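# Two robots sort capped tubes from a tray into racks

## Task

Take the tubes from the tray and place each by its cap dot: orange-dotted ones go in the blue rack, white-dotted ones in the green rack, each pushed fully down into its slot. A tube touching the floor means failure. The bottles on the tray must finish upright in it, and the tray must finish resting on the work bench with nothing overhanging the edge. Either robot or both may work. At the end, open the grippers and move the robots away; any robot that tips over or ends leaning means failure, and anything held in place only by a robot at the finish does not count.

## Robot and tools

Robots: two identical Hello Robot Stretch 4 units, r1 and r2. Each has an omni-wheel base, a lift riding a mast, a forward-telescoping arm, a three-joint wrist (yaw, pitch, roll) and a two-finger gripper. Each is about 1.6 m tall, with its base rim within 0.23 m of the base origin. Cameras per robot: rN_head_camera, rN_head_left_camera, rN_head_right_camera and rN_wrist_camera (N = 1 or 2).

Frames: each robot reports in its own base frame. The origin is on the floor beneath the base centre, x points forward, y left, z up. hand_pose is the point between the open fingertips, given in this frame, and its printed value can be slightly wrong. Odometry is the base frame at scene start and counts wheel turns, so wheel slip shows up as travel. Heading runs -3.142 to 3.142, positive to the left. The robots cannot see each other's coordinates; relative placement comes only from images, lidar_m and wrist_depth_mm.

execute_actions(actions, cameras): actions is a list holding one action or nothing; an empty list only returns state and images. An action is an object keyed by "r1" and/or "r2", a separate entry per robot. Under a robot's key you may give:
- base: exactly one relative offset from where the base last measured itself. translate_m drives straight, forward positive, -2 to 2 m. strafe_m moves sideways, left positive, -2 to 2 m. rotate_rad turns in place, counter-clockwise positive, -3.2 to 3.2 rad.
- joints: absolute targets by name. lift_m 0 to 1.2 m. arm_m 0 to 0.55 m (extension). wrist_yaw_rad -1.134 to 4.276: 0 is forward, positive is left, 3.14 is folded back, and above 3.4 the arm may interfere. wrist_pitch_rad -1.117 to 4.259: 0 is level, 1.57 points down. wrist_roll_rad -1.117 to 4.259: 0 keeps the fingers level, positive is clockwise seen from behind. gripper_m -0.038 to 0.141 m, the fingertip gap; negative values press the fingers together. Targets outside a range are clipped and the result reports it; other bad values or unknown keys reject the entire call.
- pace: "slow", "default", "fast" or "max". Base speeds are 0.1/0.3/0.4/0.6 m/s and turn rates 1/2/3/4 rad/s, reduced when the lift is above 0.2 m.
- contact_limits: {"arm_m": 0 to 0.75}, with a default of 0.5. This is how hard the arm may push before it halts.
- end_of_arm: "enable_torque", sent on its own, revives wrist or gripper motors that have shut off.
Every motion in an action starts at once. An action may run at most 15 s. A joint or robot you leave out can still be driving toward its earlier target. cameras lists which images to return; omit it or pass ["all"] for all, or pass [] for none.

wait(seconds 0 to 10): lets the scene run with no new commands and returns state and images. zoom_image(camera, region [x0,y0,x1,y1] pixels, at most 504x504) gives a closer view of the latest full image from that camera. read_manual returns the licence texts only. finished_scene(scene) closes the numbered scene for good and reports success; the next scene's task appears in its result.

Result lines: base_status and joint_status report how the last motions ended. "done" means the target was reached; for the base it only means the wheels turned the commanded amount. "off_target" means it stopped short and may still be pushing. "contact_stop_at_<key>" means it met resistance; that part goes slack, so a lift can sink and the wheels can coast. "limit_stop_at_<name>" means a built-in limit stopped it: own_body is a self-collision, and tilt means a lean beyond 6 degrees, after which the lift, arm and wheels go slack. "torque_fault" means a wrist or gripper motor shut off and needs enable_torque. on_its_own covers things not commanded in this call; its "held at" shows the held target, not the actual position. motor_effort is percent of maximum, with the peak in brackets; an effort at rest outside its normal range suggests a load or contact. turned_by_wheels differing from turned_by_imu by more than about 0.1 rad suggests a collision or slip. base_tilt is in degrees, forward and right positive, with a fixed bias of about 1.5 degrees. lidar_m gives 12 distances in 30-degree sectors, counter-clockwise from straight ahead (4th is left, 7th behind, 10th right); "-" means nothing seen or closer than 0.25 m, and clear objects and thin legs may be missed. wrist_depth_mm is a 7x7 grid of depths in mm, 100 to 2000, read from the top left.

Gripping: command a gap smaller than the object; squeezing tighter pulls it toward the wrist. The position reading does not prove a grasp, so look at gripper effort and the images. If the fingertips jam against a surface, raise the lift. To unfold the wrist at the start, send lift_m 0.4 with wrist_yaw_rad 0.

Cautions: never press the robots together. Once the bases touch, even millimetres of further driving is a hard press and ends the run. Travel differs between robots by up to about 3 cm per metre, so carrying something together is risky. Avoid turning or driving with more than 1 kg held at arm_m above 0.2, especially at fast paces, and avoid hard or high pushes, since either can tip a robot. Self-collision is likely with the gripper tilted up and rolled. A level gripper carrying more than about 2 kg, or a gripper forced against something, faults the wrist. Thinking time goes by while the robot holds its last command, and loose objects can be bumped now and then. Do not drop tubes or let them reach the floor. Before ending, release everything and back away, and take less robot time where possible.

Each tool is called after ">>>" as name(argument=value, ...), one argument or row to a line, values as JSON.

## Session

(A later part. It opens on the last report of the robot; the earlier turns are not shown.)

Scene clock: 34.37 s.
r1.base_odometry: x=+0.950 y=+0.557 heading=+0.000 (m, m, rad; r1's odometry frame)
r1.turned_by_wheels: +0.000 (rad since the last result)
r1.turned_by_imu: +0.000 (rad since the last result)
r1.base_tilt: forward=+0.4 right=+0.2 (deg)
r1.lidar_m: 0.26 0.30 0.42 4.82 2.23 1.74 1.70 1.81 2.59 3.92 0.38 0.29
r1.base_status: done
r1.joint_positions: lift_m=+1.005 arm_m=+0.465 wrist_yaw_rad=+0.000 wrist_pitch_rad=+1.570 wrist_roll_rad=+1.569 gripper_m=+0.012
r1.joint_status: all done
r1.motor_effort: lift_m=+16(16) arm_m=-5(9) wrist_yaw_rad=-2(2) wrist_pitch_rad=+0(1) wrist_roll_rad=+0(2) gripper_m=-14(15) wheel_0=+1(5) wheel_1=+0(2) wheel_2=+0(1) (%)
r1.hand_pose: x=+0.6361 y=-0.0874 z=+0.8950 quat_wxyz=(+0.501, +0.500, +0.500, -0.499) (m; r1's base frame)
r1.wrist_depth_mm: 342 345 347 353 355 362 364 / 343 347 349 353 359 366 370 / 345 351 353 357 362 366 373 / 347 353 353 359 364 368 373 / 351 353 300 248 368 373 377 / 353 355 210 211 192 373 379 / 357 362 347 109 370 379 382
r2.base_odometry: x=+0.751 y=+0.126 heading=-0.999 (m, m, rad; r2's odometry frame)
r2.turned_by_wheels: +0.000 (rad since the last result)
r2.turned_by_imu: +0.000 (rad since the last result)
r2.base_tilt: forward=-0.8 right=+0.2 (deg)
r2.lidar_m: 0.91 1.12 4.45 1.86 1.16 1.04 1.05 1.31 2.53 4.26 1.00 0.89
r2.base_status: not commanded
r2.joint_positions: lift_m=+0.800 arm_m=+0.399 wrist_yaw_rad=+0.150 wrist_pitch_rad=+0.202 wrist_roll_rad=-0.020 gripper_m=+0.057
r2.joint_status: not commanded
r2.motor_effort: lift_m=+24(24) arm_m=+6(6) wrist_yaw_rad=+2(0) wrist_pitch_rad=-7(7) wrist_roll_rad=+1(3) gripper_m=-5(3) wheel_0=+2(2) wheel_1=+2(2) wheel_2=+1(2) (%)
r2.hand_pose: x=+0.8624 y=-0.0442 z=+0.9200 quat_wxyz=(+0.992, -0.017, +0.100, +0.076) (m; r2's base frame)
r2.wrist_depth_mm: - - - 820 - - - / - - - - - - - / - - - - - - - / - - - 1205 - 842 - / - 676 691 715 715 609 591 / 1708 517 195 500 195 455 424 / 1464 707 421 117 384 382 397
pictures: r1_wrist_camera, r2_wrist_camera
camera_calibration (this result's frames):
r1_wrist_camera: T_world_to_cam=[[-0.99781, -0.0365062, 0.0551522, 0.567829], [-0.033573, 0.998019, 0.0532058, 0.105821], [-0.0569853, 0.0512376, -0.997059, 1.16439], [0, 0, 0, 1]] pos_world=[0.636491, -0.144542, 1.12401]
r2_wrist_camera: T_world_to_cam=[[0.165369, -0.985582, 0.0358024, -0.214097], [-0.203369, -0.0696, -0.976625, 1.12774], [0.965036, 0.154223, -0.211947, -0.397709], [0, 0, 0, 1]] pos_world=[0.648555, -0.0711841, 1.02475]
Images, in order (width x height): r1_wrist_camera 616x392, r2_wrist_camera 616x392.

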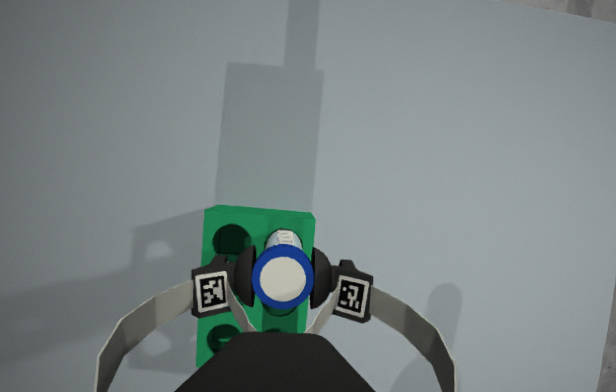

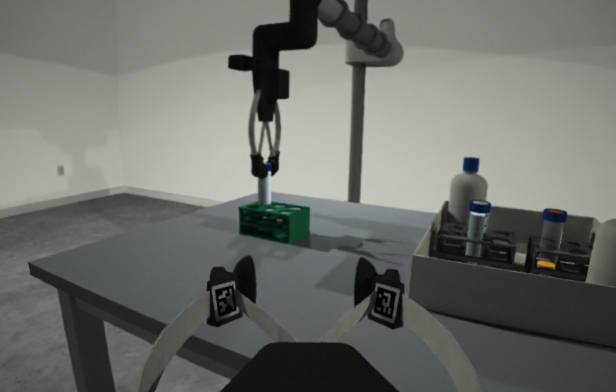

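>>> execute_actions(
  actions=[
    {"r1":{"joints":{"lift_m":0.98},"pace":"slow"}},
  ],
  cameras=["r1_wrist_camera"],
)

>>> execute_actions(
  actions=[
    {"r1":{"joints":{"gripper_m":0.055}}},
  ],
  cameras=["r1_wrist_camera","r2_wrist_camera"],
)

>>> execute_actions(
  actions=[
    {"r1":{"joints":{"lift_m":1.07},"pace":"fast"}},
  ],
  cameras=[],
)

>>> execute_actions(
  actions=[
    {"r1":{"base":{"strafe_m":0.445},"joints":{"arm_m":0.521},"pace":"fast"}},
  ],
  cameras=["r1_wrist_camera","r2_wrist_camera"],
)

Scene clock: 36.60 s.
r1.base_odometry: x=+0.950 y=+0.557 heading=+0.000 (m, m, rad; r1's odometry frame)
r1.turned_by_wheels: +0.000 (rad since the last result)
r1.turned_by_imu: +0.000 (rad since the last result)
r1.base_tilt: forward=+0.4 right=+0.3 (deg)
r1.lidar_m: 0.27 0.29 0.42 4.83 2.26 1.73 1.70 1.81 2.59 3.90 0.39 0.29
r1.base_status: not commanded
r1.joint_positions: lift_m=+0.980 arm_m=+0.465 wrist_yaw_rad=+0.000 wrist_pitch_rad=+1.570 wrist_roll_rad=+1.569 gripper_m=+0.012
r1.joint_status: all done
r1.motor_effort: lift_m=+16(16) arm_m=-5(6) wrist_yaw_rad=-1(2) wrist_pitch_rad=+0(0) wrist_roll_rad=+4(2) gripper_m=-12(14) wheel_0=+0(0) wheel_1=+1(0) wheel_2=+0(0) (%)
r1.hand_pose: x=+0.6361 y=-0.0874 z=+0.8700 quat_wxyz=(+0.501, +0.500, +0.500, -0.499) (m; r1's base frame)
r1.wrist_depth_mm: 319 319 324 327 332 336 343 / 317 320 327 330 336 340 343 / 322 324 330 334 338 342 347 / 325 329 329 336 338 342 347 / 329 330 276 247 342 345 349 / 329 330 208 212 193 347 353 / 332 336 293 109 347 353 355
r2.base_odometry: x=+0.751 y=+0.126 heading=-0.999 (m, m, rad; r2's odometry frame)
r2.turned_by_wheels: +0.000 (rad since the last result)
r2.turned_by_imu: +0.000 (rad since the last result)
r2.base_tilt: forward=-0.8 right=+0.3 (deg)
r2.lidar_m: 0.90 1.11 4.44 1.86 1.17 1.04 1.06 1.30 2.52 4.28 1.00 0.88
r2.base_status: not commanded
r2.joint_positions: lift_m=+0.800 arm_m=+0.399 wrist_yaw_rad=+0.150 wrist_pitch_rad=+0.202 wrist_roll_rad=-0.020 gripper_m=+0.057
r2.joint_status: not commanded
r2.motor_effort: lift_m=+24(24) arm_m=+6(6) wrist_yaw_rad=-1(1) wrist_pitch_rad=-7(6) wrist_roll_rad=+2(2) gripper_m=-2(4) wheel_0=+3(2) wheel_1=+2(2) wheel_2=+2(2) (%)
r2.hand_pose: x=+0.8624 y=-0.0442 z=+0.9200 quat_wxyz=(+0.992, -0.017, +0.100, +0.076) (m; r2's base frame)
r2.wrist_depth_mm: - - - 809 - - - / - - - - - - - / - - - - - - - / - - - 1205 - 842 - / - 691 707 707 715 615 591 / 1661 521 195 504 196 452 421 / 1464 699 421 118 384 379 394
pictures: r1_wrist_camera
camera_calibration (this result's frames):
r1_wrist_camera: T_world_to_cam=[[-0.99781, -0.0365061, 0.0551522, 0.569207], [-0.0335729, 0.998019, 0.0532058, 0.107151], [-0.0569853, 0.0512376, -0.997059, 1.13946], [0, 0, 0, 1]] pos_world=[0.63649, -0.144542, 1.09902]
Images, in order (width x height): r1_wrist_camera 616x392.

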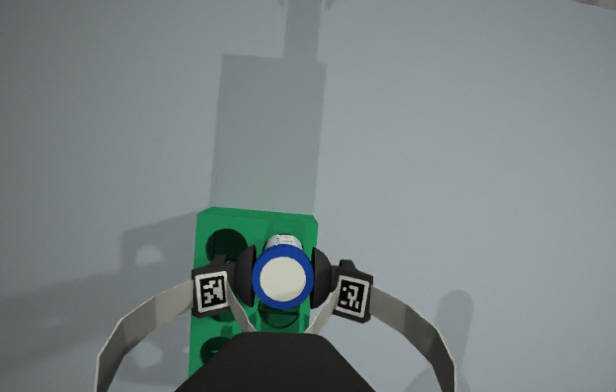

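Scene clock: 37.83 s.
r1.base_odometry: x=+0.950 y=+0.557 heading=+0.000 (m, m, rad; r1's odometry frame)
r1.turned_by_wheels: +0.000 (rad since the last result)
r1.turned_by_imu: +0.000 (rad since the last result)
r1.base_tilt: forward=+0.3 right=+0.2 (deg)
r1.lidar_m: 0.27 0.30 0.43 4.83 2.26 1.73 1.70 1.81 2.60 3.92 0.38 0.28
r1.base_status: not commanded
r1.joint_positions: lift_m=+0.980 arm_m=+0.465 wrist_yaw_rad=+0.000 wrist_pitch_rad=+1.570 wrist_roll_rad=+1.569 gripper_m=+0.055
r1.joint_status: all done
r1.motor_effort: lift_m=+16(16) arm_m=-5(5) wrist_yaw_rad=-2(3) wrist_pitch_rad=+1(0) wrist_roll_rad=+1(5) gripper_m=-3(13) wheel_0=+0(0) wheel_1=+0(0) wheel_2=+0(0) (%)
r1.hand_pose: x=+0.6361 y=-0.0874 z=+0.8700 quat_wxyz=(+0.501, +0.500, +0.500, -0.499) (m; r1's base frame)
r1.wrist_depth_mm: 317 320 324 325 332 336 340 / 322 322 329 332 334 336 342 / 320 325 329 332 338 340 347 / 327 330 330 336 342 347 345 / 325 329 274 277 342 347 353 / 329 332 215 221 343 349 351 / 330 334 293 108 347 351 355
r2.base_odometry: x=+0.751 y=+0.126 heading=-0.999 (m, m, rad; r2's odometry frame)
r2.turned_by_wheels: +0.000 (rad since the last result)
r2.turned_by_imu: +0.000 (rad since the last result)
r2.base_tilt: forward=-0.8 right=+0.4 (deg)
r2.lidar_m: 0.91 1.10 4.45 1.86 1.17 1.04 1.06 1.31 2.53 4.28 1.01 0.90
r2.base_status: not commanded
r2.joint_positions: lift_m=+0.800 arm_m=+0.399 wrist_yaw_rad=+0.150 wrist_pitch_rad=+0.202 wrist_roll_rad=-0.020 gripper_m=+0.057
r2.joint_status: not commanded
r2.motor_effort: lift_m=+24(24) arm_m=+6(6) wrist_yaw_rad=+2(2) wrist_pitch_rad=-7(8) wrist_roll_rad=+3(2) gripper_m=-4(4) wheel_0=+2(3) wheel_1=+2(3) wheel_2=+2(2) (%)
r2.hand_pose: x=+0.8624 y=-0.0442 z=+0.9200 quat_wxyz=(+0.992, -0.017, +0.100, +0.076) (m; r2's base frame)
r2.wrist_depth_mm: - - - 798 - - - / - - - - - - - / - - - - - - - / - - - 1182 - 842 - / - 676 707 715 715 609 585 / 1661 517 194 504 196 452 427 / 1397 699 421 118 387 377 397
pictures: r1_wrist_camera, r2_wrist_camera
camera_calibration (this result's frames):
r1_wrist_camera: T_world_to_cam=[[-0.99781, -0.0365061, 0.0551522, 0.569196], [-0.0335729, 0.998019, 0.0532058, 0.107151], [-0.0569853, 0.0512376, -0.997059, 1.13946], [0, 0, 0, 1]] pos_world=[0.63648, -0.144542, 1.09902]
r2_wrist_camera: T_world_to_cam=[[0.165369, -0.985582, 0.0358024, -0.214097], [-0.203369, -0.0696, -0.976625, 1.12774], [0.965036, 0.154223, -0.211947, -0.397709], [0, 0, 0, 1]] pos_world=[0.648555, -0.0711841, 1.02475]
Images, in order (width x height): r1_wrist_camera 616x392, r2_wrist_camera 616x392.

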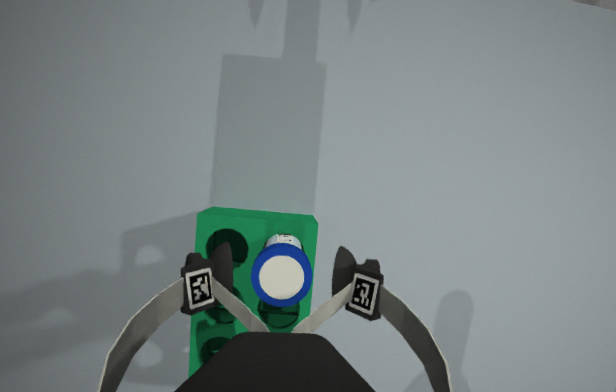

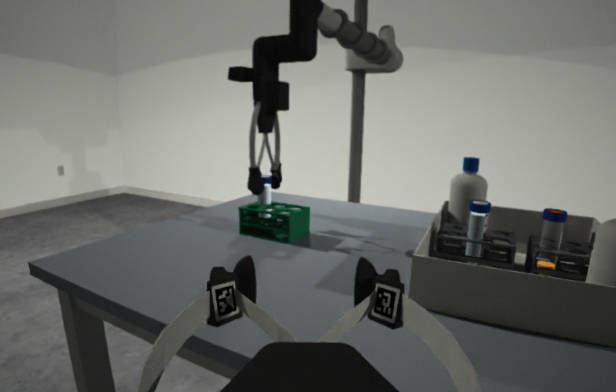

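Scene clock: 38.97 s.
r1.base_odometry: x=+0.950 y=+0.557 heading=+0.000 (m, m, rad; r1's odometry frame)
r1.turned_by_wheels: +0.000 (rad since the last result)
r1.turned_by_imu: +0.000 (rad since the last result)
r1.base_tilt: forward=+0.3 right=+0.3 (deg)
r1.lidar_m: 0.27 0.30 0.41 4.83 2.28 1.75 1.70 1.83 2.60 3.91 0.38 0.28
r1.base_status: not commanded
r1.joint_positions: lift_m=+1.070 arm_m=+0.465 wrist_yaw_rad=+0.000 wrist_pitch_rad=+1.570 wrist_roll_rad=+1.569 gripper_m=+0.055
r1.joint_status: all done
r1.motor_effort: lift_m=+21(23) arm_m=-5(5) wrist_yaw_rad=-2(1) wrist_pitch_rad=+0(0) wrist_roll_rad=+2(3) gripper_m=-3(3) wheel_0=+1(0) wheel_1=+0(1) wheel_2=+0(0) (%)
r1.hand_pose: x=+0.6361 y=-0.0874 z=+0.9595 quat_wxyz=(+0.501, +0.500, +0.500, -0.499) (m; r1's base frame)
r1.wrist_depth_mm: 404 407 413 418 418 427 1205 / 404 407 418 421 424 427 436 / 407 413 418 424 427 436 439 / 410 415 418 424 433 436 442 / 413 418 366 370 433 439 445 / 418 421 216 370 433 449 449 / 421 421 427 109 442 449 452
r2.base_odometry: x=+0.751 y=+0.126 heading=-0.999 (m, m, rad; r2's odometry frame)
r2.turned_by_wheels: +0.000 (rad since the last result)
r2.turned_by_imu: +0.000 (rad since the last result)
r2.base_tilt: forward=-0.9 right=+0.4 (deg)
r2.lidar_m: 0.90 1.10 4.45 1.86 1.17 1.04 1.06 1.31 2.53 4.27 1.00 0.89
r2.base_status: not commanded
r2.joint_positions: lift_m=+0.800 arm_m=+0.399 wrist_yaw_rad=+0.150 wrist_pitch_rad=+0.202 wrist_roll_rad=-0.020 gripper_m=+0.057
r2.joint_status: not commanded
r2.motor_effort: lift_m=+24(24) arm_m=+6(6) wrist_yaw_rad=+0(1) wrist_pitch_rad=-7(7) wrist_roll_rad=+2(1) gripper_m=-4(4) wheel_0=+2(2) wheel_1=+2(2) wheel_2=+2(2) (%)
r2.hand_pose: x=+0.8624 y=-0.0442 z=+0.9200 quat_wxyz=(+0.992, -0.017, +0.100, +0.076) (m; r2's base frame)
r2.wrist_depth_mm: - - - - - - - / - - - - - - - / - - - - - - - / - - - 1205 - 820 - / - 683 707 723 715 615 585 / 1708 521 195 500 195 455 424 / 1430 707 421 118 382 377 397
pictures: none
No camera images: the call's "cameras" was empty. Leave "cameras" out to get every camera's image.

Scene clock: 41.60 s.
r1.base_odometry: x=+0.950 y=+1.002 heading=+0.000 (m, m, rad; r1's odometry frame)
r1.turned_by_wheels: +0.000 (rad since the last result)
r1.turned_by_imu: +0.001 (rad since the last result)
r1.base_tilt: forward=+0.3 right=+0.2 (deg)
r1.lidar_m: 0.29 0.33 0.47 4.38 2.24 1.70 1.68 1.78 2.55 4.36 0.43 0.30
r1.base_status: done
r1.joint_positions: lift_m=+1.070 arm_m=+0.520 wrist_yaw_rad=+0.000 wrist_pitch_rad=+1.570 wrist_roll_rad=+1.569 gripper_m=+0.055
r1.joint_status: all done
r1.motor_effort: lift_m=+20(21) arm_m=+6(8) wrist_yaw_rad=-2(0) wrist_pitch_rad=+1(0) wrist_roll_rad=+3(2) gripper_m=-2(3) wheel_0=+0(8) wheel_1=-1(10) wheel_2=+0(0) (%)
r1.hand_pose: x=+0.6912 y=-0.0874 z=+0.9596 quat_wxyz=(+0.501, +0.500, +0.500, -0.499) (m; r1's base frame)
r1.wrist_depth_mm: 402 404 413 415 421 424 430 / 407 410 413 421 424 433 433 / 407 413 418 421 427 436 439 / 413 413 418 364 427 294 442 / 415 418 421 366 433 297 445 / 418 392 216 370 433 442 449 / 418 377 427 109 436 439 452
r2.base_odometry: x=+0.751 y=+0.126 heading=-0.999 (m, m, rad; r2's odometry frame)
r2.turned_by_wheels: +0.000 (rad since the last result)
r2.turned_by_imu: +0.000 (rad since the last result)
r2.base_tilt: forward=-0.8 right=+0.3 (deg)
r2.lidar_m: 0.90 1.10 4.45 1.87 1.16 1.04 1.06 1.32 2.52 4.27 0.99 0.90
r2.base_status: not commanded
r2.joint_positions: lift_m=+0.800 arm_m=+0.399 wrist_yaw_rad=+0.150 wrist_pitch_rad=+0.202 wrist_roll_rad=-0.020 gripper_m=+0.057
r2.joint_status: not commanded
r2.motor_effort: lift_m=+24(24) arm_m=+6(6) wrist_yaw_rad=-2(1) wrist_pitch_rad=-6(7) wrist_roll_rad=+3(2) gripper_m=-4(6) wheel_0=+2(2) wheel_1=+2(3) wheel_2=+2(2) (%)
r2.hand_pose: x=+0.8624 y=-0.0442 z=+0.9200 quat_wxyz=(+0.992, -0.017, +0.100, +0.076) (m; r2's base frame)
r2.wrist_depth_mm: - - - - - 544 - / - - - - - - - / - - - - - - - / - - - 1182 - 788 - / - 691 699 723 699 615 585 / 1661 517 195 500 196 455 424 / 1397 699 421 118 387 379 392
pictures: r1_wrist_camera, r2_wrist_camera
camera_calibration (this result's frames):
r1_wrist_camera: T_world_to_cam=[[-0.997812, -0.0365416, 0.0550905, 0.619306], [-0.0336117, 0.998018, 0.0532037, 0.104261], [-0.0569254, 0.0512356, -0.997063, 1.23193], [0, 0, 0, 1]] pos_world=[0.691584, -0.144542, 1.18865]
r2_wrist_camera: T_world_to_cam=[[0.165369, -0.985582, 0.0358024, -0.214097], [-0.203369, -0.0696001, -0.976625, 1.12774], [0.965036, 0.154223, -0.211947, -0.397709], [0, 0, 0, 1]] pos_world=[0.648555, -0.0711841, 1.02475]
Images, in order (width x height): r1_wrist_camera 616x392, r2_wrist_camera 616x392.

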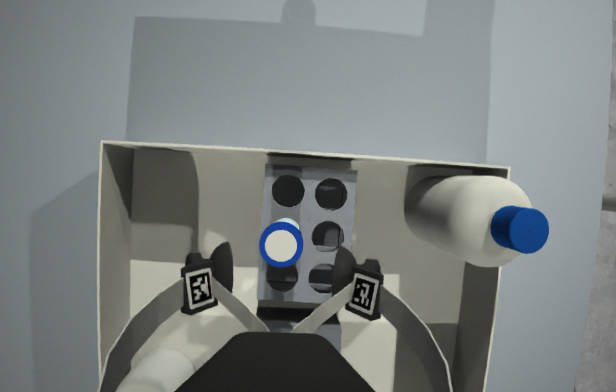

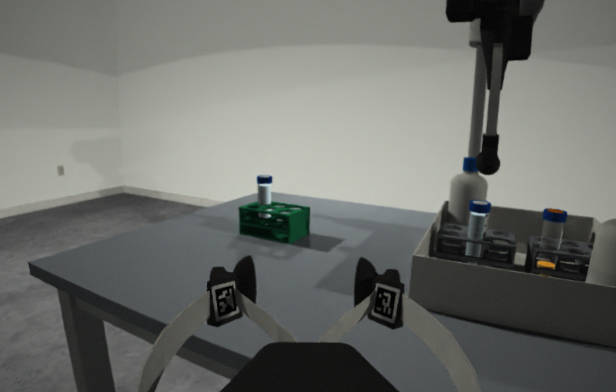

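>>> execute_actions(
  actions=[
    {"r1":{"joints":{"lift_m":0.985,"arm_m":0.523,"gripper_m":0.048},"pace":"fast"}},
  ],
  cameras=["r1_wrist_camera"],
)

>>> execute_actions(
  actions=[
    {"r1":{"joints":{"gripper_m":0.012}}},
  ],
  cameras=[],
)

>>> execute_actions(
  actions=[
    {"r1":{"joints":{"lift_m":1.07}}},
  ],
  cameras=[],
)

>>> execute_actions(
  actions=[
    {"r1":{"base":{"strafe_m":-0.362},"joints":{"arm_m":0.469}}},
  ],
  cameras=["r1_wrist_camera","r2_wrist_camera"],
)

Scene clock: 44.27 s.
r1.base_odometry: x=+0.950 y=+1.002 heading=+0.000 (m, m, rad; r1's odometry frame)
r1.turned_by_wheels: +0.000 (rad since the last result)
r1.turned_by_imu: +0.000 (rad since the last result)
r1.base_tilt: forward=+0.3 right=+0.4 (deg)
r1.lidar_m: 0.30 0.30 0.47 4.39 2.22 1.72 1.67 1.80 2.56 4.36 0.43 0.31
r1.base_status: not commanded
r1.joint_positions: lift_m=+0.985 arm_m=+0.522 wrist_yaw_rad=+0.000 wrist_pitch_rad=+1.570 wrist_roll_rad=+1.569 gripper_m=+0.048
r1.joint_status: all done
r1.motor_effort: lift_m=+16(19) arm_m=+5(5) wrist_yaw_rad=-2(2) wrist_pitch_rad=+0(1) wrist_roll_rad=+1(4) gripper_m=-4(2) wheel_0=+0(0) wheel_1=-1(0) wheel_2=+0(0) (%)
r1.hand_pose: x=+0.6932 y=-0.0874 z=+0.8749 quat_wxyz=(+0.501, +0.500, +0.500, -0.499) (m; r1's base frame)
r1.wrist_depth_mm: 322 325 330 334 336 342 345 / 324 329 334 336 338 345 345 / 327 329 332 340 342 345 351 / 301 330 334 278 342 281 209 / 304 334 334 257 343 260 204 / 307 334 216 217 283 351 290 / 306 336 342 108 349 351 298
r2.base_odometry: x=+0.751 y=+0.126 heading=-0.999 (m, m, rad; r2's odometry frame)
r2.turned_by_wheels: +0.000 (rad since the last result)
r2.turned_by_imu: +0.000 (rad since the last result)
r2.base_tilt: forward=-0.8 right=+0.3 (deg)
r2.lidar_m: 0.91 1.11 4.46 1.85 1.18 1.05 1.07 1.29 2.54 4.29 0.98 0.89
r2.base_status: not commanded
r2.joint_positions: lift_m=+0.800 arm_m=+0.399 wrist_yaw_rad=+0.150 wrist_pitch_rad=+0.202 wrist_roll_rad=-0.020 gripper_m=+0.057
r2.joint_status: not commanded
r2.motor_effort: lift_m=+24(24) arm_m=+6(6) wrist_yaw_rad=-1(1) wrist_pitch_rad=-6(8) wrist_roll_rad=+2(2) gripper_m=-5(4) wheel_0=+2(3) wheel_1=+2(2) wheel_2=+2(2) (%)
r2.hand_pose: x=+0.8624 y=-0.0442 z=+0.9200 quat_wxyz=(+0.992, -0.017, +0.100, +0.076) (m; r2's base frame)
r2.wrist_depth_mm: - - - - - 539 496 / - - - - - 549 - / - - - - - - - / - - - 1205 - 778 - / - 683 699 715 707 609 591 / 1708 521 194 500 196 452 424 / 1430 699 421 117 384 377 397
pictures: r1_wrist_camera
camera_calibration (this result's frames):
r1_wrist_camera: T_world_to_cam=[[-0.997813, -0.0365235, 0.0551013, 0.625953], [-0.033593, 0.998018, 0.0532041, 0.108819], [-0.0569353, 0.0512367, -0.997062, 1.14763], [0, 0, 0, 1]] pos_world=[0.69358, -0.144542, 1.10398]
Images, in order (width x height): r1_wrist_camera 616x392.

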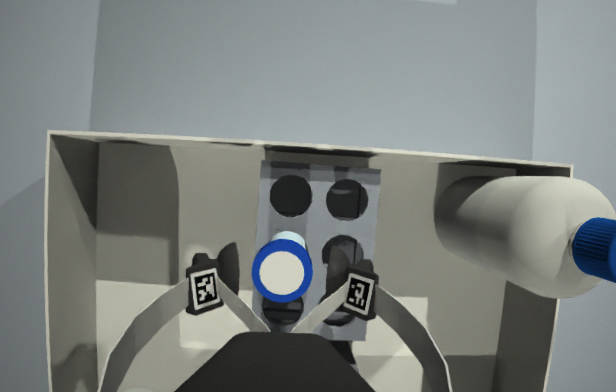

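Scene clock: 45.40 s.
r1.base_odometry: x=+0.950 y=+1.002 heading=+0.000 (m, m, rad; r1's odometry frame)
r1.turned_by_wheels: +0.000 (rad since the last result)
r1.turned_by_imu: +0.000 (rad since the last result)
r1.base_tilt: forward=+0.3 right=+0.4 (deg)
r1.lidar_m: 0.28 0.32 0.47 4.38 2.24 1.74 1.68 1.81 2.58 4.36 0.42 0.31
r1.base_status: not commanded
r1.joint_positions: lift_m=+0.985 arm_m=+0.522 wrist_yaw_rad=+0.000 wrist_pitch_rad=+1.570 wrist_roll_rad=+1.569 gripper_m=+0.012
r1.joint_status: all done
r1.motor_effort: lift_m=+16(16) arm_m=+5(5) wrist_yaw_rad=-1(1) wrist_pitch_rad=+1(1) wrist_roll_rad=+5(0) gripper_m=-14(14) wheel_0=+0(0) wheel_1=-1(0) wheel_2=+0(0) (%)
r1.hand_pose: x=+0.6932 y=-0.0874 z=+0.8749 quat_wxyz=(+0.501, +0.500, +0.500, -0.499) (m; r1's base frame)
r1.wrist_depth_mm: 322 327 330 332 338 342 343 / 322 327 330 338 340 342 343 / 325 327 332 336 338 345 349 / 303 330 336 278 343 279 210 / 286 332 334 222 343 259 203 / 307 334 208 282 191 349 287 / 307 340 338 108 349 353 296
r2.base_odometry: x=+0.751 y=+0.126 heading=-0.999 (m, m, rad; r2's odometry frame)
r2.turned_by_wheels: +0.000 (rad since the last result)
r2.turned_by_imu: +0.000 (rad since the last result)
r2.base_tilt: forward=-0.9 right=+0.3 (deg)
r2.lidar_m: 0.92 1.11 4.44 1.86 1.18 1.04 1.07 1.29 2.51 4.28 0.99 0.89
r2.base_status: not commanded
r2.joint_positions: lift_m=+0.800 arm_m=+0.399 wrist_yaw_rad=+0.150 wrist_pitch_rad=+0.202 wrist_roll_rad=-0.020 gripper_m=+0.057
r2.joint_status: not commanded
r2.motor_effort: lift_m=+24(24) arm_m=+6(6) wrist_yaw_rad=+1(0) wrist_pitch_rad=-6(6) wrist_roll_rad=+2(1) gripper_m=-4(4) wheel_0=+2(2) wheel_1=+2(2) wheel_2=+2(2) (%)
r2.hand_pose: x=+0.8624 y=-0.0442 z=+0.9200 quat_wxyz=(+0.992, -0.017, +0.100, +0.076) (m; r2's base frame)
r2.wrist_depth_mm: - - - - - 741 496 / - - - - - 544 - / - - - - - - - / - - - 1182 - 788 - / - 683 699 707 707 609 585 / 1661 521 195 504 196 459 424 / 1430 707 418 118 387 377 399
pictures: none
No camera images: the call's "cameras" was empty. Leave "cameras" out to get every camera's image.

Scene clock: 46.73 s.
r1.base_odometry: x=+0.950 y=+1.002 heading=+0.000 (m, m, rad; r1's odometry frame)
r1.turned_by_wheels: +0.000 (rad since the last result)
r1.turned_by_imu: +0.000 (rad since the last result)
r1.base_tilt: forward=+0.2 right=+0.3 (deg)
r1.lidar_m: 0.30 0.32 0.46 4.39 2.21 1.73 1.67 1.78 2.55 4.36 0.43 0.32
r1.base_status: not commanded
r1.joint_positions: lift_m=+1.070 arm_m=+0.522 wrist_yaw_rad=+0.000 wrist_pitch_rad=+1.570 wrist_roll_rad=+1.569 gripper_m=+0.012
r1.joint_status: all done
r1.motor_effort: lift_m=+22(23) arm_m=+6(5) wrist_yaw_rad=-2(1) wrist_pitch_rad=+1(1) wrist_roll_rad=+3(3) gripper_m=-14(15) wheel_0=+0(0) wheel_1=-1(1) wheel_2=+0(0) (%)
r1.hand_pose: x=+0.6932 y=-0.0874 z=+0.9595 quat_wxyz=(+0.501, +0.500, +0.500, -0.499) (m; r1's base frame)
r1.wrist_depth_mm: 404 407 410 418 418 430 430 / 407 407 415 421 424 430 433 / 410 410 415 421 433 436 439 / 413 413 418 364 424 296 439 / 415 418 424 221 433 296 442 / 418 382 209 368 191 442 449 / 424 387 427 108 439 436 455
r2.base_odometry: x=+0.751 y=+0.126 heading=-0.999 (m, m, rad; r2's odometry frame)
r2.turned_by_wheels: +0.000 (rad since the last result)
r2.turned_by_imu: +0.000 (rad since the last result)
r2.base_tilt: forward=-0.8 right=+0.4 (deg)
r2.lidar_m: 0.90 1.12 4.46 1.85 1.18 1.05 1.06 1.30 2.51 4.27 1.01 0.89
r2.base_status: not commanded
r2.joint_positions: lift_m=+0.800 arm_m=+0.399 wrist_yaw_rad=+0.150 wrist_pitch_rad=+0.202 wrist_roll_rad=-0.020 gripper_m=+0.057
r2.joint_status: not commanded
r2.motor_effort: lift_m=+24(24) arm_m=+6(6) wrist_yaw_rad=-1(2) wrist_pitch_rad=-8(7) wrist_roll_rad=+2(0) gripper_m=-3(1) wheel_0=+3(2) wheel_1=+2(2) wheel_2=+1(2) (%)
r2.hand_pose: x=+0.8624 y=-0.0442 z=+0.9200 quat_wxyz=(+0.992, -0.017, +0.100, +0.076) (m; r2's base frame)
r2.wrist_depth_mm: - - - - - 544 - / - - - - - - - / - - - - - - - / - - - 1229 - 788 - / - 691 707 699 715 627 580 / 1708 525 195 504 196 459 427 / 1430 699 424 118 384 382 392
pictures: none
No camera images: the call's "cameras" was empty. Leave "cameras" out to get every camera's image.

Scene clock: 49.27 s.
r1.base_odometry: x=+0.950 y=+0.640 heading=+0.000 (m, m, rad; r1's odometry frame)
r1.turned_by_wheels: +0.000 (rad since the last result)
r1.turned_by_imu: +0.000 (rad since the last result)
r1.base_tilt: forward=+0.3 right=+0.3 (deg)
r1.lidar_m: 0.27 0.30 0.44 4.75 2.27 1.73 1.70 1.79 2.60 3.99 0.35 0.28
r1.base_status: done
r1.joint_positions: lift_m=+1.070 arm_m=+0.470 wrist_yaw_rad=+0.000 wrist_pitch_rad=+1.570 wrist_roll_rad=+1.570 gripper_m=+0.012
r1.joint_status: all done
r1.motor_effort: lift_m=+20(22) arm_m=-5(10) wrist_yaw_rad=-2(2) wrist_pitch_rad=+0(1) wrist_roll_rad=+1(4) gripper_m=-12(14) wheel_0=-1(8) wheel_1=+0(5) wheel_2=+0(2) (%)
r1.hand_pose: x=+0.6411 y=-0.0874 z=+0.9596 quat_wxyz=(+0.501, +0.500, +0.500, -0.499) (m; r1's base frame)
r1.wrist_depth_mm: 402 404 413 418 421 424 430 / 407 410 415 418 424 427 436 / 410 415 413 421 424 436 436 / 413 415 415 418 430 436 445 / 413 421 366 222 436 442 445 / 415 421 208 427 191 442 445 / 418 427 427 108 439 449 452
r2.base_odometry: x=+0.751 y=+0.126 heading=-0.999 (m, m, rad; r2's odometry frame)
r2.turned_by_wheels: +0.000 (rad since the last result)
r2.turned_by_imu: +0.000 (rad since the last result)
r2.base_tilt: forward=-0.8 right=+0.3 (deg)
r2.lidar_m: 0.90 1.11 4.43 1.87 1.17 1.03 1.06 1.29 2.53 4.29 1.00 0.89
r2.base_status: not commanded
r2.joint_positions: lift_m=+0.800 arm_m=+0.399 wrist_yaw_rad=+0.150 wrist_pitch_rad=+0.202 wrist_roll_rad=-0.020 gripper_m=+0.057
r2.joint_status: not commanded
r2.motor_effort: lift_m=+24(24) arm_m=+6(6) wrist_yaw_rad=+2(1) wrist_pitch_rad=-6(8) wrist_roll_rad=+2(2) gripper_m=-3(3) wheel_0=+2(3) wheel_1=+2(2) wheel_2=+2(2) (%)
r2.hand_pose: x=+0.8624 y=-0.0442 z=+0.9200 quat_wxyz=(+0.992, -0.017, +0.100, +0.076) (m; r2's base frame)
r2.wrist_depth_mm: - - - - 1308 - - / - - - - - - - / - - - - - - - / - - - 1060 - 820 - / - 691 699 707 715 634 591 / 1661 517 195 504 196 455 424 / 1464 707 421 118 382 377 394
pictures: r1_wrist_camera, r2_wrist_camera
camera_calibration (this result's frames):
r1_wrist_camera: T_world_to_cam=[[-0.997812, -0.0364977, 0.0551283, 0.569257], [-0.0335658, 0.998019, 0.053205, 0.102546], [-0.0569609, 0.0512381, -0.997061, 1.22909], [0, 0, 0, 1]] pos_world=[0.641464, -0.144543, 1.18864]
r2_wrist_camera: T_world_to_cam=[[0.165369, -0.985582, 0.0358025, -0.214097], [-0.203369, -0.0696001, -0.976625, 1.12774], [0.965036, 0.154222, -0.211947, -0.397709], [0, 0, 0, 1]] pos_world=[0.648555, -0.0711841, 1.02475]
Images, in order (width x height): r1_wrist_camera 616x392, r2_wrist_camera 616x392.

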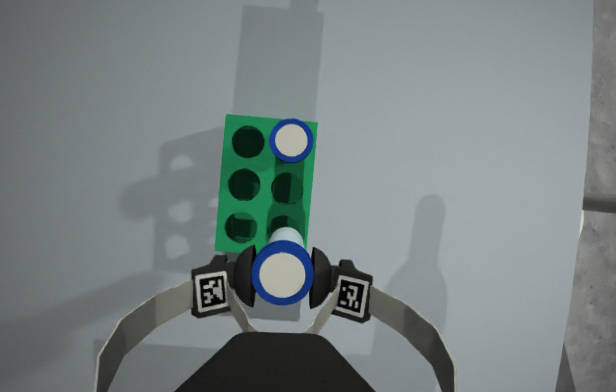

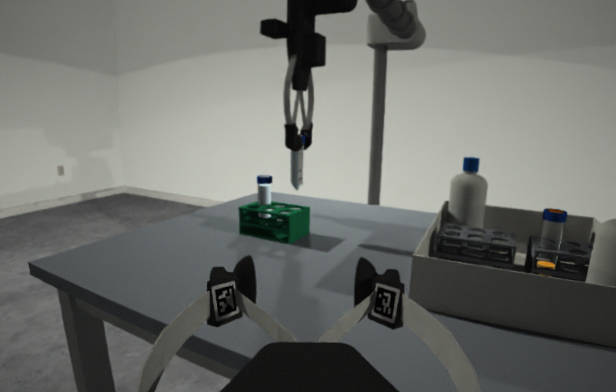

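>>> execute_actions(
  actions=[
    {"r1":{"base":{"strafe_m":-0.002},"joints":{"arm_m":0.473,"lift_m":1.008},"pace":"slow"}},
  ],
  cameras=["r1_wrist_camera"],
)

Scene clock: 51.17 s.
r1.base_odometry: x=+0.950 y=+0.638 heading=+0.000 (m, m, rad; r1's odometry frame)
r1.turned_by_wheels: +0.000 (rad since the last result)
r1.turned_by_imu: +0.000 (rad since the last result)
r1.base_tilt: forward=+0.4 right=+0.2 (deg)
r1.lidar_m: 0.26 0.30 0.45 4.75 2.29 1.74 1.70 1.82 2.60 4.00 0.38 0.29
r1.base_status: done
r1.joint_positions: lift_m=+1.008 arm_m=+0.472 wrist_yaw_rad=+0.000 wrist_pitch_rad=+1.570 wrist_roll_rad=+1.570 gripper_m=+0.012
r1.joint_status: all done
r1.motor_effort: lift_m=+16(20) arm_m=+6(6) wrist_yaw_rad=-2(2) wrist_pitch_rad=+0(0) wrist_roll_rad=+2(1) gripper_m=-13(13) wheel_0=+0(3) wheel_1=+0(3) wheel_2=+0(0) (%)
r1.hand_pose: x=+0.6432 y=-0.0874 z=+0.8980 quat_wxyz=(+0.501, +0.500, +0.500, -0.499) (m; r1's base frame)
r1.wrist_depth_mm: 342 347 351 357 362 366 368 / 345 349 353 357 366 366 370 / 351 351 355 297 366 368 370 / 349 355 355 359 368 370 379 / 351 359 304 222 373 377 377 / 357 357 209 368 191 382 384 / 362 366 364 109 375 384 387
r2.base_odometry: x=+0.751 y=+0.126 heading=-0.999 (m, m, rad; r2's odometry frame)
r2.turned_by_wheels: +0.000 (rad since the last result)
r2.turned_by_imu: +0.000 (rad since the last result)
r2.base_tilt: forward=-0.9 right=+0.2 (deg)
r2.lidar_m: 0.89 1.10 4.45 1.86 1.18 1.05 1.07 1.29 2.52 4.28 1.00 0.90
r2.base_status: not commanded
r2.joint_positions: lift_m=+0.800 arm_m=+0.399 wrist_yaw_rad=+0.150 wrist_pitch_rad=+0.202 wrist_roll_rad=-0.020 gripper_m=+0.057
r2.joint_status: not commanded
r2.motor_effort: lift_m=+24(24) arm_m=+6(6) wrist_yaw_rad=+0(1) wrist_pitch_rad=-7(7) wrist_roll_rad=+0(2) gripper_m=-4(4) wheel_0=+3(2) wheel_1=+2(3) wheel_2=+2(2) (%)
r2.hand_pose: x=+0.8624 y=-0.0442 z=+0.9200 quat_wxyz=(+0.992, -0.017, +0.100, +0.076) (m; r2's base frame)
r2.wrist_depth_mm: - - - 707 1308 - - / - - - - - - - / - - - - - - - / - - - 1042 - 820 - / - 676 699 723 715 627 585 / 1661 521 195 500 195 452 430 / 1430 707 421 117 384 379 394
pictures: r1_wrist_camera
camera_calibration (this result's frames):
r1_wrist_camera: T_world_to_cam=[[-0.997812, -0.0364978, 0.0551283, 0.574726], [-0.0335658, 0.998019, 0.053205, 0.105894], [-0.0569609, 0.0512381, -0.997061, 1.16776], [0, 0, 0, 1]] pos_world=[0.64354, -0.144543, 1.12701]
Images, in order (width x height): r1_wrist_camera 616x392.

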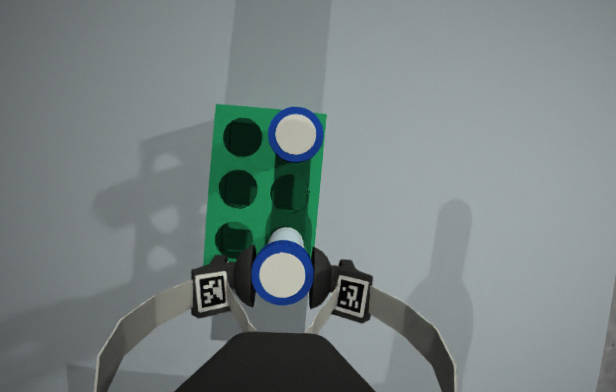

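>>> execute_actions(
  actions=[
    {"r1":{"joints":{"lift_m":0.98},"pace":"slow"}},
  ],
  cameras=[],
)

>>> execute_actions(
  actions=[
    {"r1":{"joints":{"gripper_m":0.05}}},
  ],
  cameras=["r1_wrist_camera"],
)

>>> execute_actions(
  actions=[
    {"r1":{"joints":{"lift_m":1.07},"pace":"fast"}},
  ],
  cameras=["r2_wrist_camera"],
)

>>> execute_actions(
  actions=[
    {"r1":{"base":{"strafe_m":0.473},"joints":{"arm_m":0.529},"pace":"fast"},"r2":{"joints":{"wrist_yaw_rad":-0.4,"arm_m":0.15}}},
  ],
  cameras=["r1_wrist_camera","r2_wrist_camera"],
)

Scene clock: 53.57 s.
r1.base_odometry: x=+0.950 y=+0.638 heading=+0.000 (m, m, rad; r1's odometry frame)
r1.turned_by_wheels: +0.000 (rad since the last result)
r1.turned_by_imu: +0.000 (rad since the last result)
r1.base_tilt: forward=+0.4 right=+0.4 (deg)
r1.lidar_m: 0.27 0.29 0.44 4.75 2.28 1.76 1.70 1.81 2.58 4.00 0.37 0.28
r1.base_status: not commanded
r1.joint_positions: lift_m=+0.980 arm_m=+0.472 wrist_yaw_rad=+0.000 wrist_pitch_rad=+1.570 wrist_roll_rad=+1.570 gripper_m=+0.012
r1.joint_status: all done
r1.motor_effort: lift_m=+16(16) arm_m=+6(5) wrist_yaw_rad=-2(1) wrist_pitch_rad=+1(1) wrist_roll_rad=+1(4) gripper_m=-14(15) wheel_0=+0(0) wheel_1=+0(0) wheel_2=+0(0) (%)
r1.hand_pose: x=+0.6432 y=-0.0874 z=+0.8700 quat_wxyz=(+0.501, +0.500, +0.500, -0.499) (m; r1's base frame)
r1.wrist_depth_mm: 315 320 324 329 332 336 338 / 319 320 325 330 334 338 340 / 320 325 325 211 336 340 343 / 325 327 325 329 336 343 347 / 327 330 274 222 343 349 351 / 330 329 209 338 191 347 353 / 332 336 336 109 347 351 355
r2.base_odometry: x=+0.751 y=+0.126 heading=-0.999 (m, m, rad; r2's odometry frame)
r2.turned_by_wheels: +0.000 (rad since the last result)
r2.turned_by_imu: +0.000 (rad since the last result)
r2.base_tilt: forward=-0.9 right=+0.3 (deg)
r2.lidar_m: 0.90 1.11 4.45 1.86 1.18 1.05 1.05 1.28 2.53 4.25 1.01 0.89
r2.base_status: not commanded
r2.joint_positions: lift_m=+0.800 arm_m=+0.399 wrist_yaw_rad=+0.150 wrist_pitch_rad=+0.202 wrist_roll_rad=-0.020 gripper_m=+0.057
r2.joint_status: not commanded
r2.motor_effort: lift_m=+24(24) arm_m=+6(6) wrist_yaw_rad=+1(1) wrist_pitch_rad=-7(6) wrist_roll_rad=+1(1) gripper_m=-4(3) wheel_0=+3(2) wheel_1=+2(2) wheel_2=+2(2) (%)
r2.hand_pose: x=+0.8624 y=-0.0442 z=+0.9200 quat_wxyz=(+0.992, -0.017, +0.100, +0.076) (m; r2's base frame)
r2.wrist_depth_mm: - - - - 1336 - - / - - - - - - - / - - - - - - - / - - - 946 - 820 - / - 668 691 715 707 627 585 / 1661 525 194 500 196 452 424 / 1464 699 421 118 382 379 397
pictures: none
No camera images: the call's "cameras" was empty. Leave "cameras" out to get every camera's image.

Scene clock: 54.73 s.
r1.base_odometry: x=+0.950 y=+0.638 heading=+0.000 (m, m, rad; r1's odometry frame)
r1.turned_by_wheels: +0.000 (rad since the last result)
r1.turned_by_imu: +0.000 (rad since the last result)
r1.base_tilt: forward=+0.3 right=+0.4 (deg)
r1.lidar_m: 0.27 0.29 0.44 4.74 2.26 1.74 1.70 1.81 2.60 4.00 0.37 0.29
r1.base_status: not commanded
r1.joint_positions: lift_m=+0.980 arm_m=+0.472 wrist_yaw_rad=+0.000 wrist_pitch_rad=+1.570 wrist_roll_rad=+1.570 gripper_m=+0.050
r1.joint_status: all done
r1.motor_effort: lift_m=+16(16) arm_m=+5(6) wrist_yaw_rad=-3(2) wrist_pitch_rad=+0(1) wrist_roll_rad=+2(5) gripper_m=-2(13) wheel_0=+0(0) wheel_1=+0(0) wheel_2=+0(0) (%)
r1.hand_pose: x=+0.6432 y=-0.0874 z=+0.8700 quat_wxyz=(+0.501, +0.500, +0.500, -0.499) (m; r1's base frame)
r1.wrist_depth_mm: 317 317 324 330 330 336 338 / 320 320 325 330 336 338 342 / 322 325 324 212 336 342 343 / 324 325 324 327 340 342 347 / 329 329 274 259 342 347 349 / 329 329 214 217 343 351 353 / 332 334 336 108 349 351 355
r2.base_odometry: x=+0.751 y=+0.126 heading=-0.999 (m, m, rad; r2's odometry frame)
r2.turned_by_wheels: +0.000 (rad since the last result)
r2.turned_by_imu: +0.000 (rad since the last result)
r2.base_tilt: forward=-0.8 right=+0.3 (deg)
r2.lidar_m: 0.90 1.12 4.44 1.86 1.19 1.05 1.07 1.33 2.54 4.28 1.00 0.89
r2.base_status: not commanded
r2.joint_positions: lift_m=+0.800 arm_m=+0.399 wrist_yaw_rad=+0.150 wrist_pitch_rad=+0.202 wrist_roll_rad=-0.020 gripper_m=+0.057
r2.joint_status: not commanded
r2.motor_effort: lift_m=+24(24) arm_m=+6(6) wrist_yaw_rad=+3(0) wrist_pitch_rad=-7(7) wrist_roll_rad=+2(2) gripper_m=-4(4) wheel_0=+2(2) wheel_1=+2(2) wheel_2=+2(2) (%)
r2.hand_pose: x=+0.8624 y=-0.0442 z=+0.9200 quat_wxyz=(+0.992, -0.017, +0.100, +0.076) (m; r2's base frame)
r2.wrist_depth_mm: - - - - 1308 - - / - - - - - - - / - - - - - - - / - - - 946 - 831 - / - 683 699 715 715 640 585 / 1618 521 195 504 196 459 421 / 1499 707 424 118 382 379 397
pictures: r1_wrist_camera
camera_calibration (this result's frames):
r1_wrist_camera: T_world_to_cam=[[-0.997812, -0.0364979, 0.0551282, 0.57628], [-0.0335659, 0.998019, 0.053205, 0.107385], [-0.0569608, 0.0512381, -0.997061, 1.13985], [0, 0, 0, 1]] pos_world=[0.64355, -0.144543, 1.09901]
Images, in order (width x height): r1_wrist_camera 616x392.

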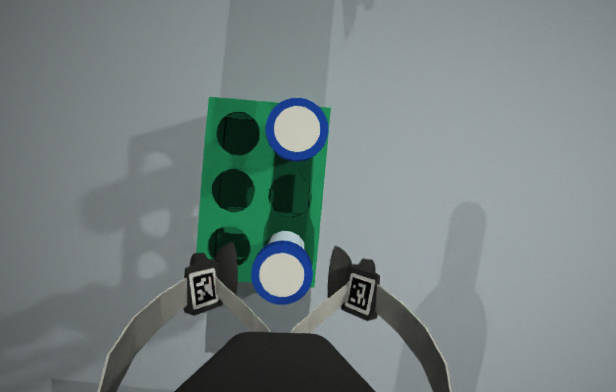

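Scene clock: 55.87 s.
r1.base_odometry: x=+0.950 y=+0.638 heading=+0.000 (m, m, rad; r1's odometry frame)
r1.turned_by_wheels: +0.000 (rad since the last result)
r1.turned_by_imu: +0.000 (rad since the last result)
r1.base_tilt: forward=+0.3 right=+0.3 (deg)
r1.lidar_m: 0.27 0.31 0.43 4.75 2.26 1.73 1.69 1.81 2.59 3.99 0.39 0.29
r1.base_status: not commanded
r1.joint_positions: lift_m=+1.070 arm_m=+0.472 wrist_yaw_rad=+0.000 wrist_pitch_rad=+1.570 wrist_roll_rad=+1.570 gripper_m=+0.050
r1.joint_status: all done
r1.motor_effort: lift_m=+21(22) arm_m=+6(5) wrist_yaw_rad=-2(1) wrist_pitch_rad=+1(0) wrist_roll_rad=+4(3) gripper_m=-4(2) wheel_0=+0(0) wheel_1=+0(0) wheel_2=-1(0) (%)
r1.hand_pose: x=+0.6432 y=-0.0874 z=+0.9595 quat_wxyz=(+0.501, +0.500, +0.500, -0.499) (m; r1's base frame)
r1.wrist_depth_mm: 404 410 413 418 421 427 430 / 404 410 415 415 427 430 433 / 410 413 415 424 427 430 436 / 413 418 415 415 433 436 445 / 415 418 418 368 433 445 445 / 421 421 216 436 439 445 449 / 421 421 430 109 442 449 452
r2.base_odometry: x=+0.751 y=+0.126 heading=-0.999 (m, m, rad; r2's odometry frame)
r2.turned_by_wheels: +0.000 (rad since the last result)
r2.turned_by_imu: +0.000 (rad since the last result)
r2.base_tilt: forward=-0.8 right=+0.4 (deg)
r2.lidar_m: 0.91 1.11 4.44 1.86 1.18 1.06 1.06 1.31 2.53 4.28 1.01 0.89
r2.base_status: not commanded
r2.joint_positions: lift_m=+0.800 arm_m=+0.399 wrist_yaw_rad=+0.150 wrist_pitch_rad=+0.202 wrist_roll_rad=-0.020 gripper_m=+0.057
r2.joint_status: not commanded
r2.motor_effort: lift_m=+24(24) arm_m=+6(6) wrist_yaw_rad=+1(1) wrist_pitch_rad=-8(7) wrist_roll_rad=+1(3) gripper_m=-3(5) wheel_0=+2(2) wheel_1=+2(2) wheel_2=+2(2) (%)
r2.hand_pose: x=+0.8624 y=-0.0442 z=+0.9200 quat_wxyz=(+0.992, -0.017, +0.100, +0.076) (m; r2's base frame)
r2.wrist_depth_mm: - - - - 1336 - - / - - - - - - - / - - - - - - - / - - - 1060 - 809 - / - 691 699 715 715 627 591 / 1708 521 194 504 196 455 421 / 1430 707 421 118 382 379 397
pictures: r2_wrist_camera
camera_calibration (this result's frames):
r2_wrist_camera: T_world_to_cam=[[0.165369, -0.985582, 0.0358024, -0.214097], [-0.203369, -0.0696001, -0.976625, 1.12774], [0.965036, 0.154223, -0.211947, -0.397709], [0, 0, 0, 1]] pos_world=[0.648555, -0.0711841, 1.02475]
Images, in order (width x height): r2_wrist_camera 616x392.

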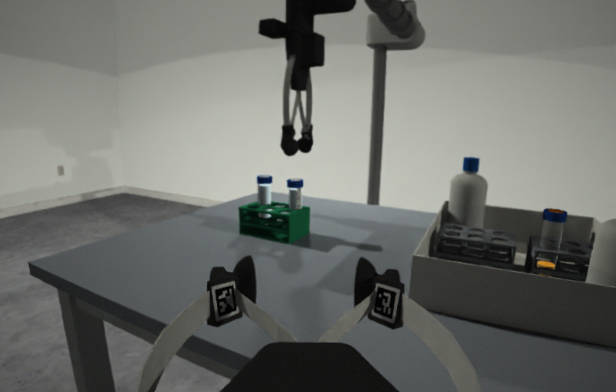

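Scene clock: 58.67 s.
r1.base_odometry: x=+0.950 y=+1.111 heading=+0.000 (m, m, rad; r1's odometry frame)
r1.turned_by_wheels: +0.000 (rad since the last result)
r1.turned_by_imu: +0.001 (rad since the last result)
r1.base_tilt: forward=+0.3 right=+0.4 (deg)
r1.lidar_m: 0.29 0.33 0.46 4.27 2.24 1.71 1.67 1.78 2.57 4.47 0.43 0.31
r1.base_status: done
r1.joint_positions: lift_m=+1.070 arm_m=+0.528 wrist_yaw_rad=+0.000 wrist_pitch_rad=+1.570 wrist_roll_rad=+1.570 gripper_m=+0.050
r1.joint_status: all done
r1.motor_effort: lift_m=+20(21) arm_m=+5(9) wrist_yaw_rad=-1(1) wrist_pitch_rad=+1(0) wrist_roll_rad=+0(1) gripper_m=-3(4) wheel_0=-1(9) wheel_1=-1(11) wheel_2=+0(1) (%)
r1.hand_pose: x=+0.6992 y=-0.0874 z=+0.9596 quat_wxyz=(+0.501, +0.500, +0.500, -0.499) (m; r1's base frame)
r1.wrist_depth_mm: 404 404 389 384 421 424 433 / 407 407 413 389 421 285 271 / 410 410 418 415 421 362 436 / 415 413 418 418 430 433 442 / 413 410 421 366 433 439 442 / 418 276 214 368 430 439 449 / 421 259 366 109 382 445 452
r2.base_odometry: x=+0.751 y=+0.126 heading=-0.999 (m, m, rad; r2's odometry frame)
r2.turned_by_wheels: +0.000 (rad since the last result)
r2.turned_by_imu: +0.000 (rad since the last result)
r2.base_tilt: forward=-0.9 right=+0.4 (deg)
r2.lidar_m: 0.90 1.12 4.44 1.86 1.18 1.04 1.05 1.30 2.53 4.29 1.00 0.90
r2.base_status: not commanded
r2.joint_positions: lift_m=+0.800 arm_m=+0.151 wrist_yaw_rad=-0.400 wrist_pitch_rad=+0.202 wrist_roll_rad=-0.020 gripper_m=+0.057
r2.joint_status: all done
r2.motor_effort: lift_m=+24(24) arm_m=-6(6) wrist_yaw_rad=+0(8) wrist_pitch_rad=-8(7) wrist_roll_rad=+1(1) gripper_m=-2(3) wheel_0=+2(2) wheel_1=+2(3) wheel_2=+2(2) (%)
r2.hand_pose: x=+0.5482 y=-0.1906 z=+0.9199 quat_wxyz=(+0.975, +0.011, +0.101, -0.197) (m; r2's base frame)
r2.wrist_depth_mm: - - - - - - - / - - - - - - - / - - - - - - - / 891 1160 917 831 1255 - - / 668 676 707 715 715 723 723 / 621 634 195 647 196 1756 732 / 1499 1464 1499 118 1537 1537 1430
pictures: r1_wrist_camera, r2_wrist_camera
camera_calibration (this result's frames):
r1_wrist_camera: T_world_to_cam=[[-0.997813, -0.0365239, 0.0550921, 0.627286], [-0.0335939, 0.998018, 0.0532038, 0.104517], [-0.0569262, 0.0512367, -0.997063, 1.23239], [0, 0, 0, 1]] pos_world=[0.69958, -0.144542, 1.18865]
r2_wrist_camera: T_world_to_cam=[[-0.374313, -0.926611, 0.0357992, 0.000647467], [-0.209934, 0.047075, -0.976582, 1.07938], [0.903226, -0.373063, -0.212148, -0.138329], [0, 0, 0, 1]] pos_world=[0.351783, -0.101817, 1.02473]
Images, in order (width x height): r1_wrist_camera 616x392, r2_wrist_camera 616x392.

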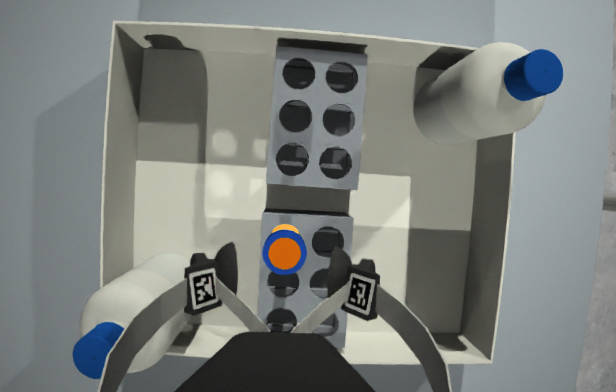

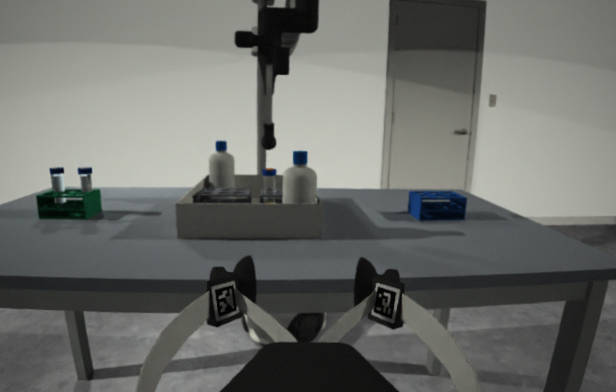

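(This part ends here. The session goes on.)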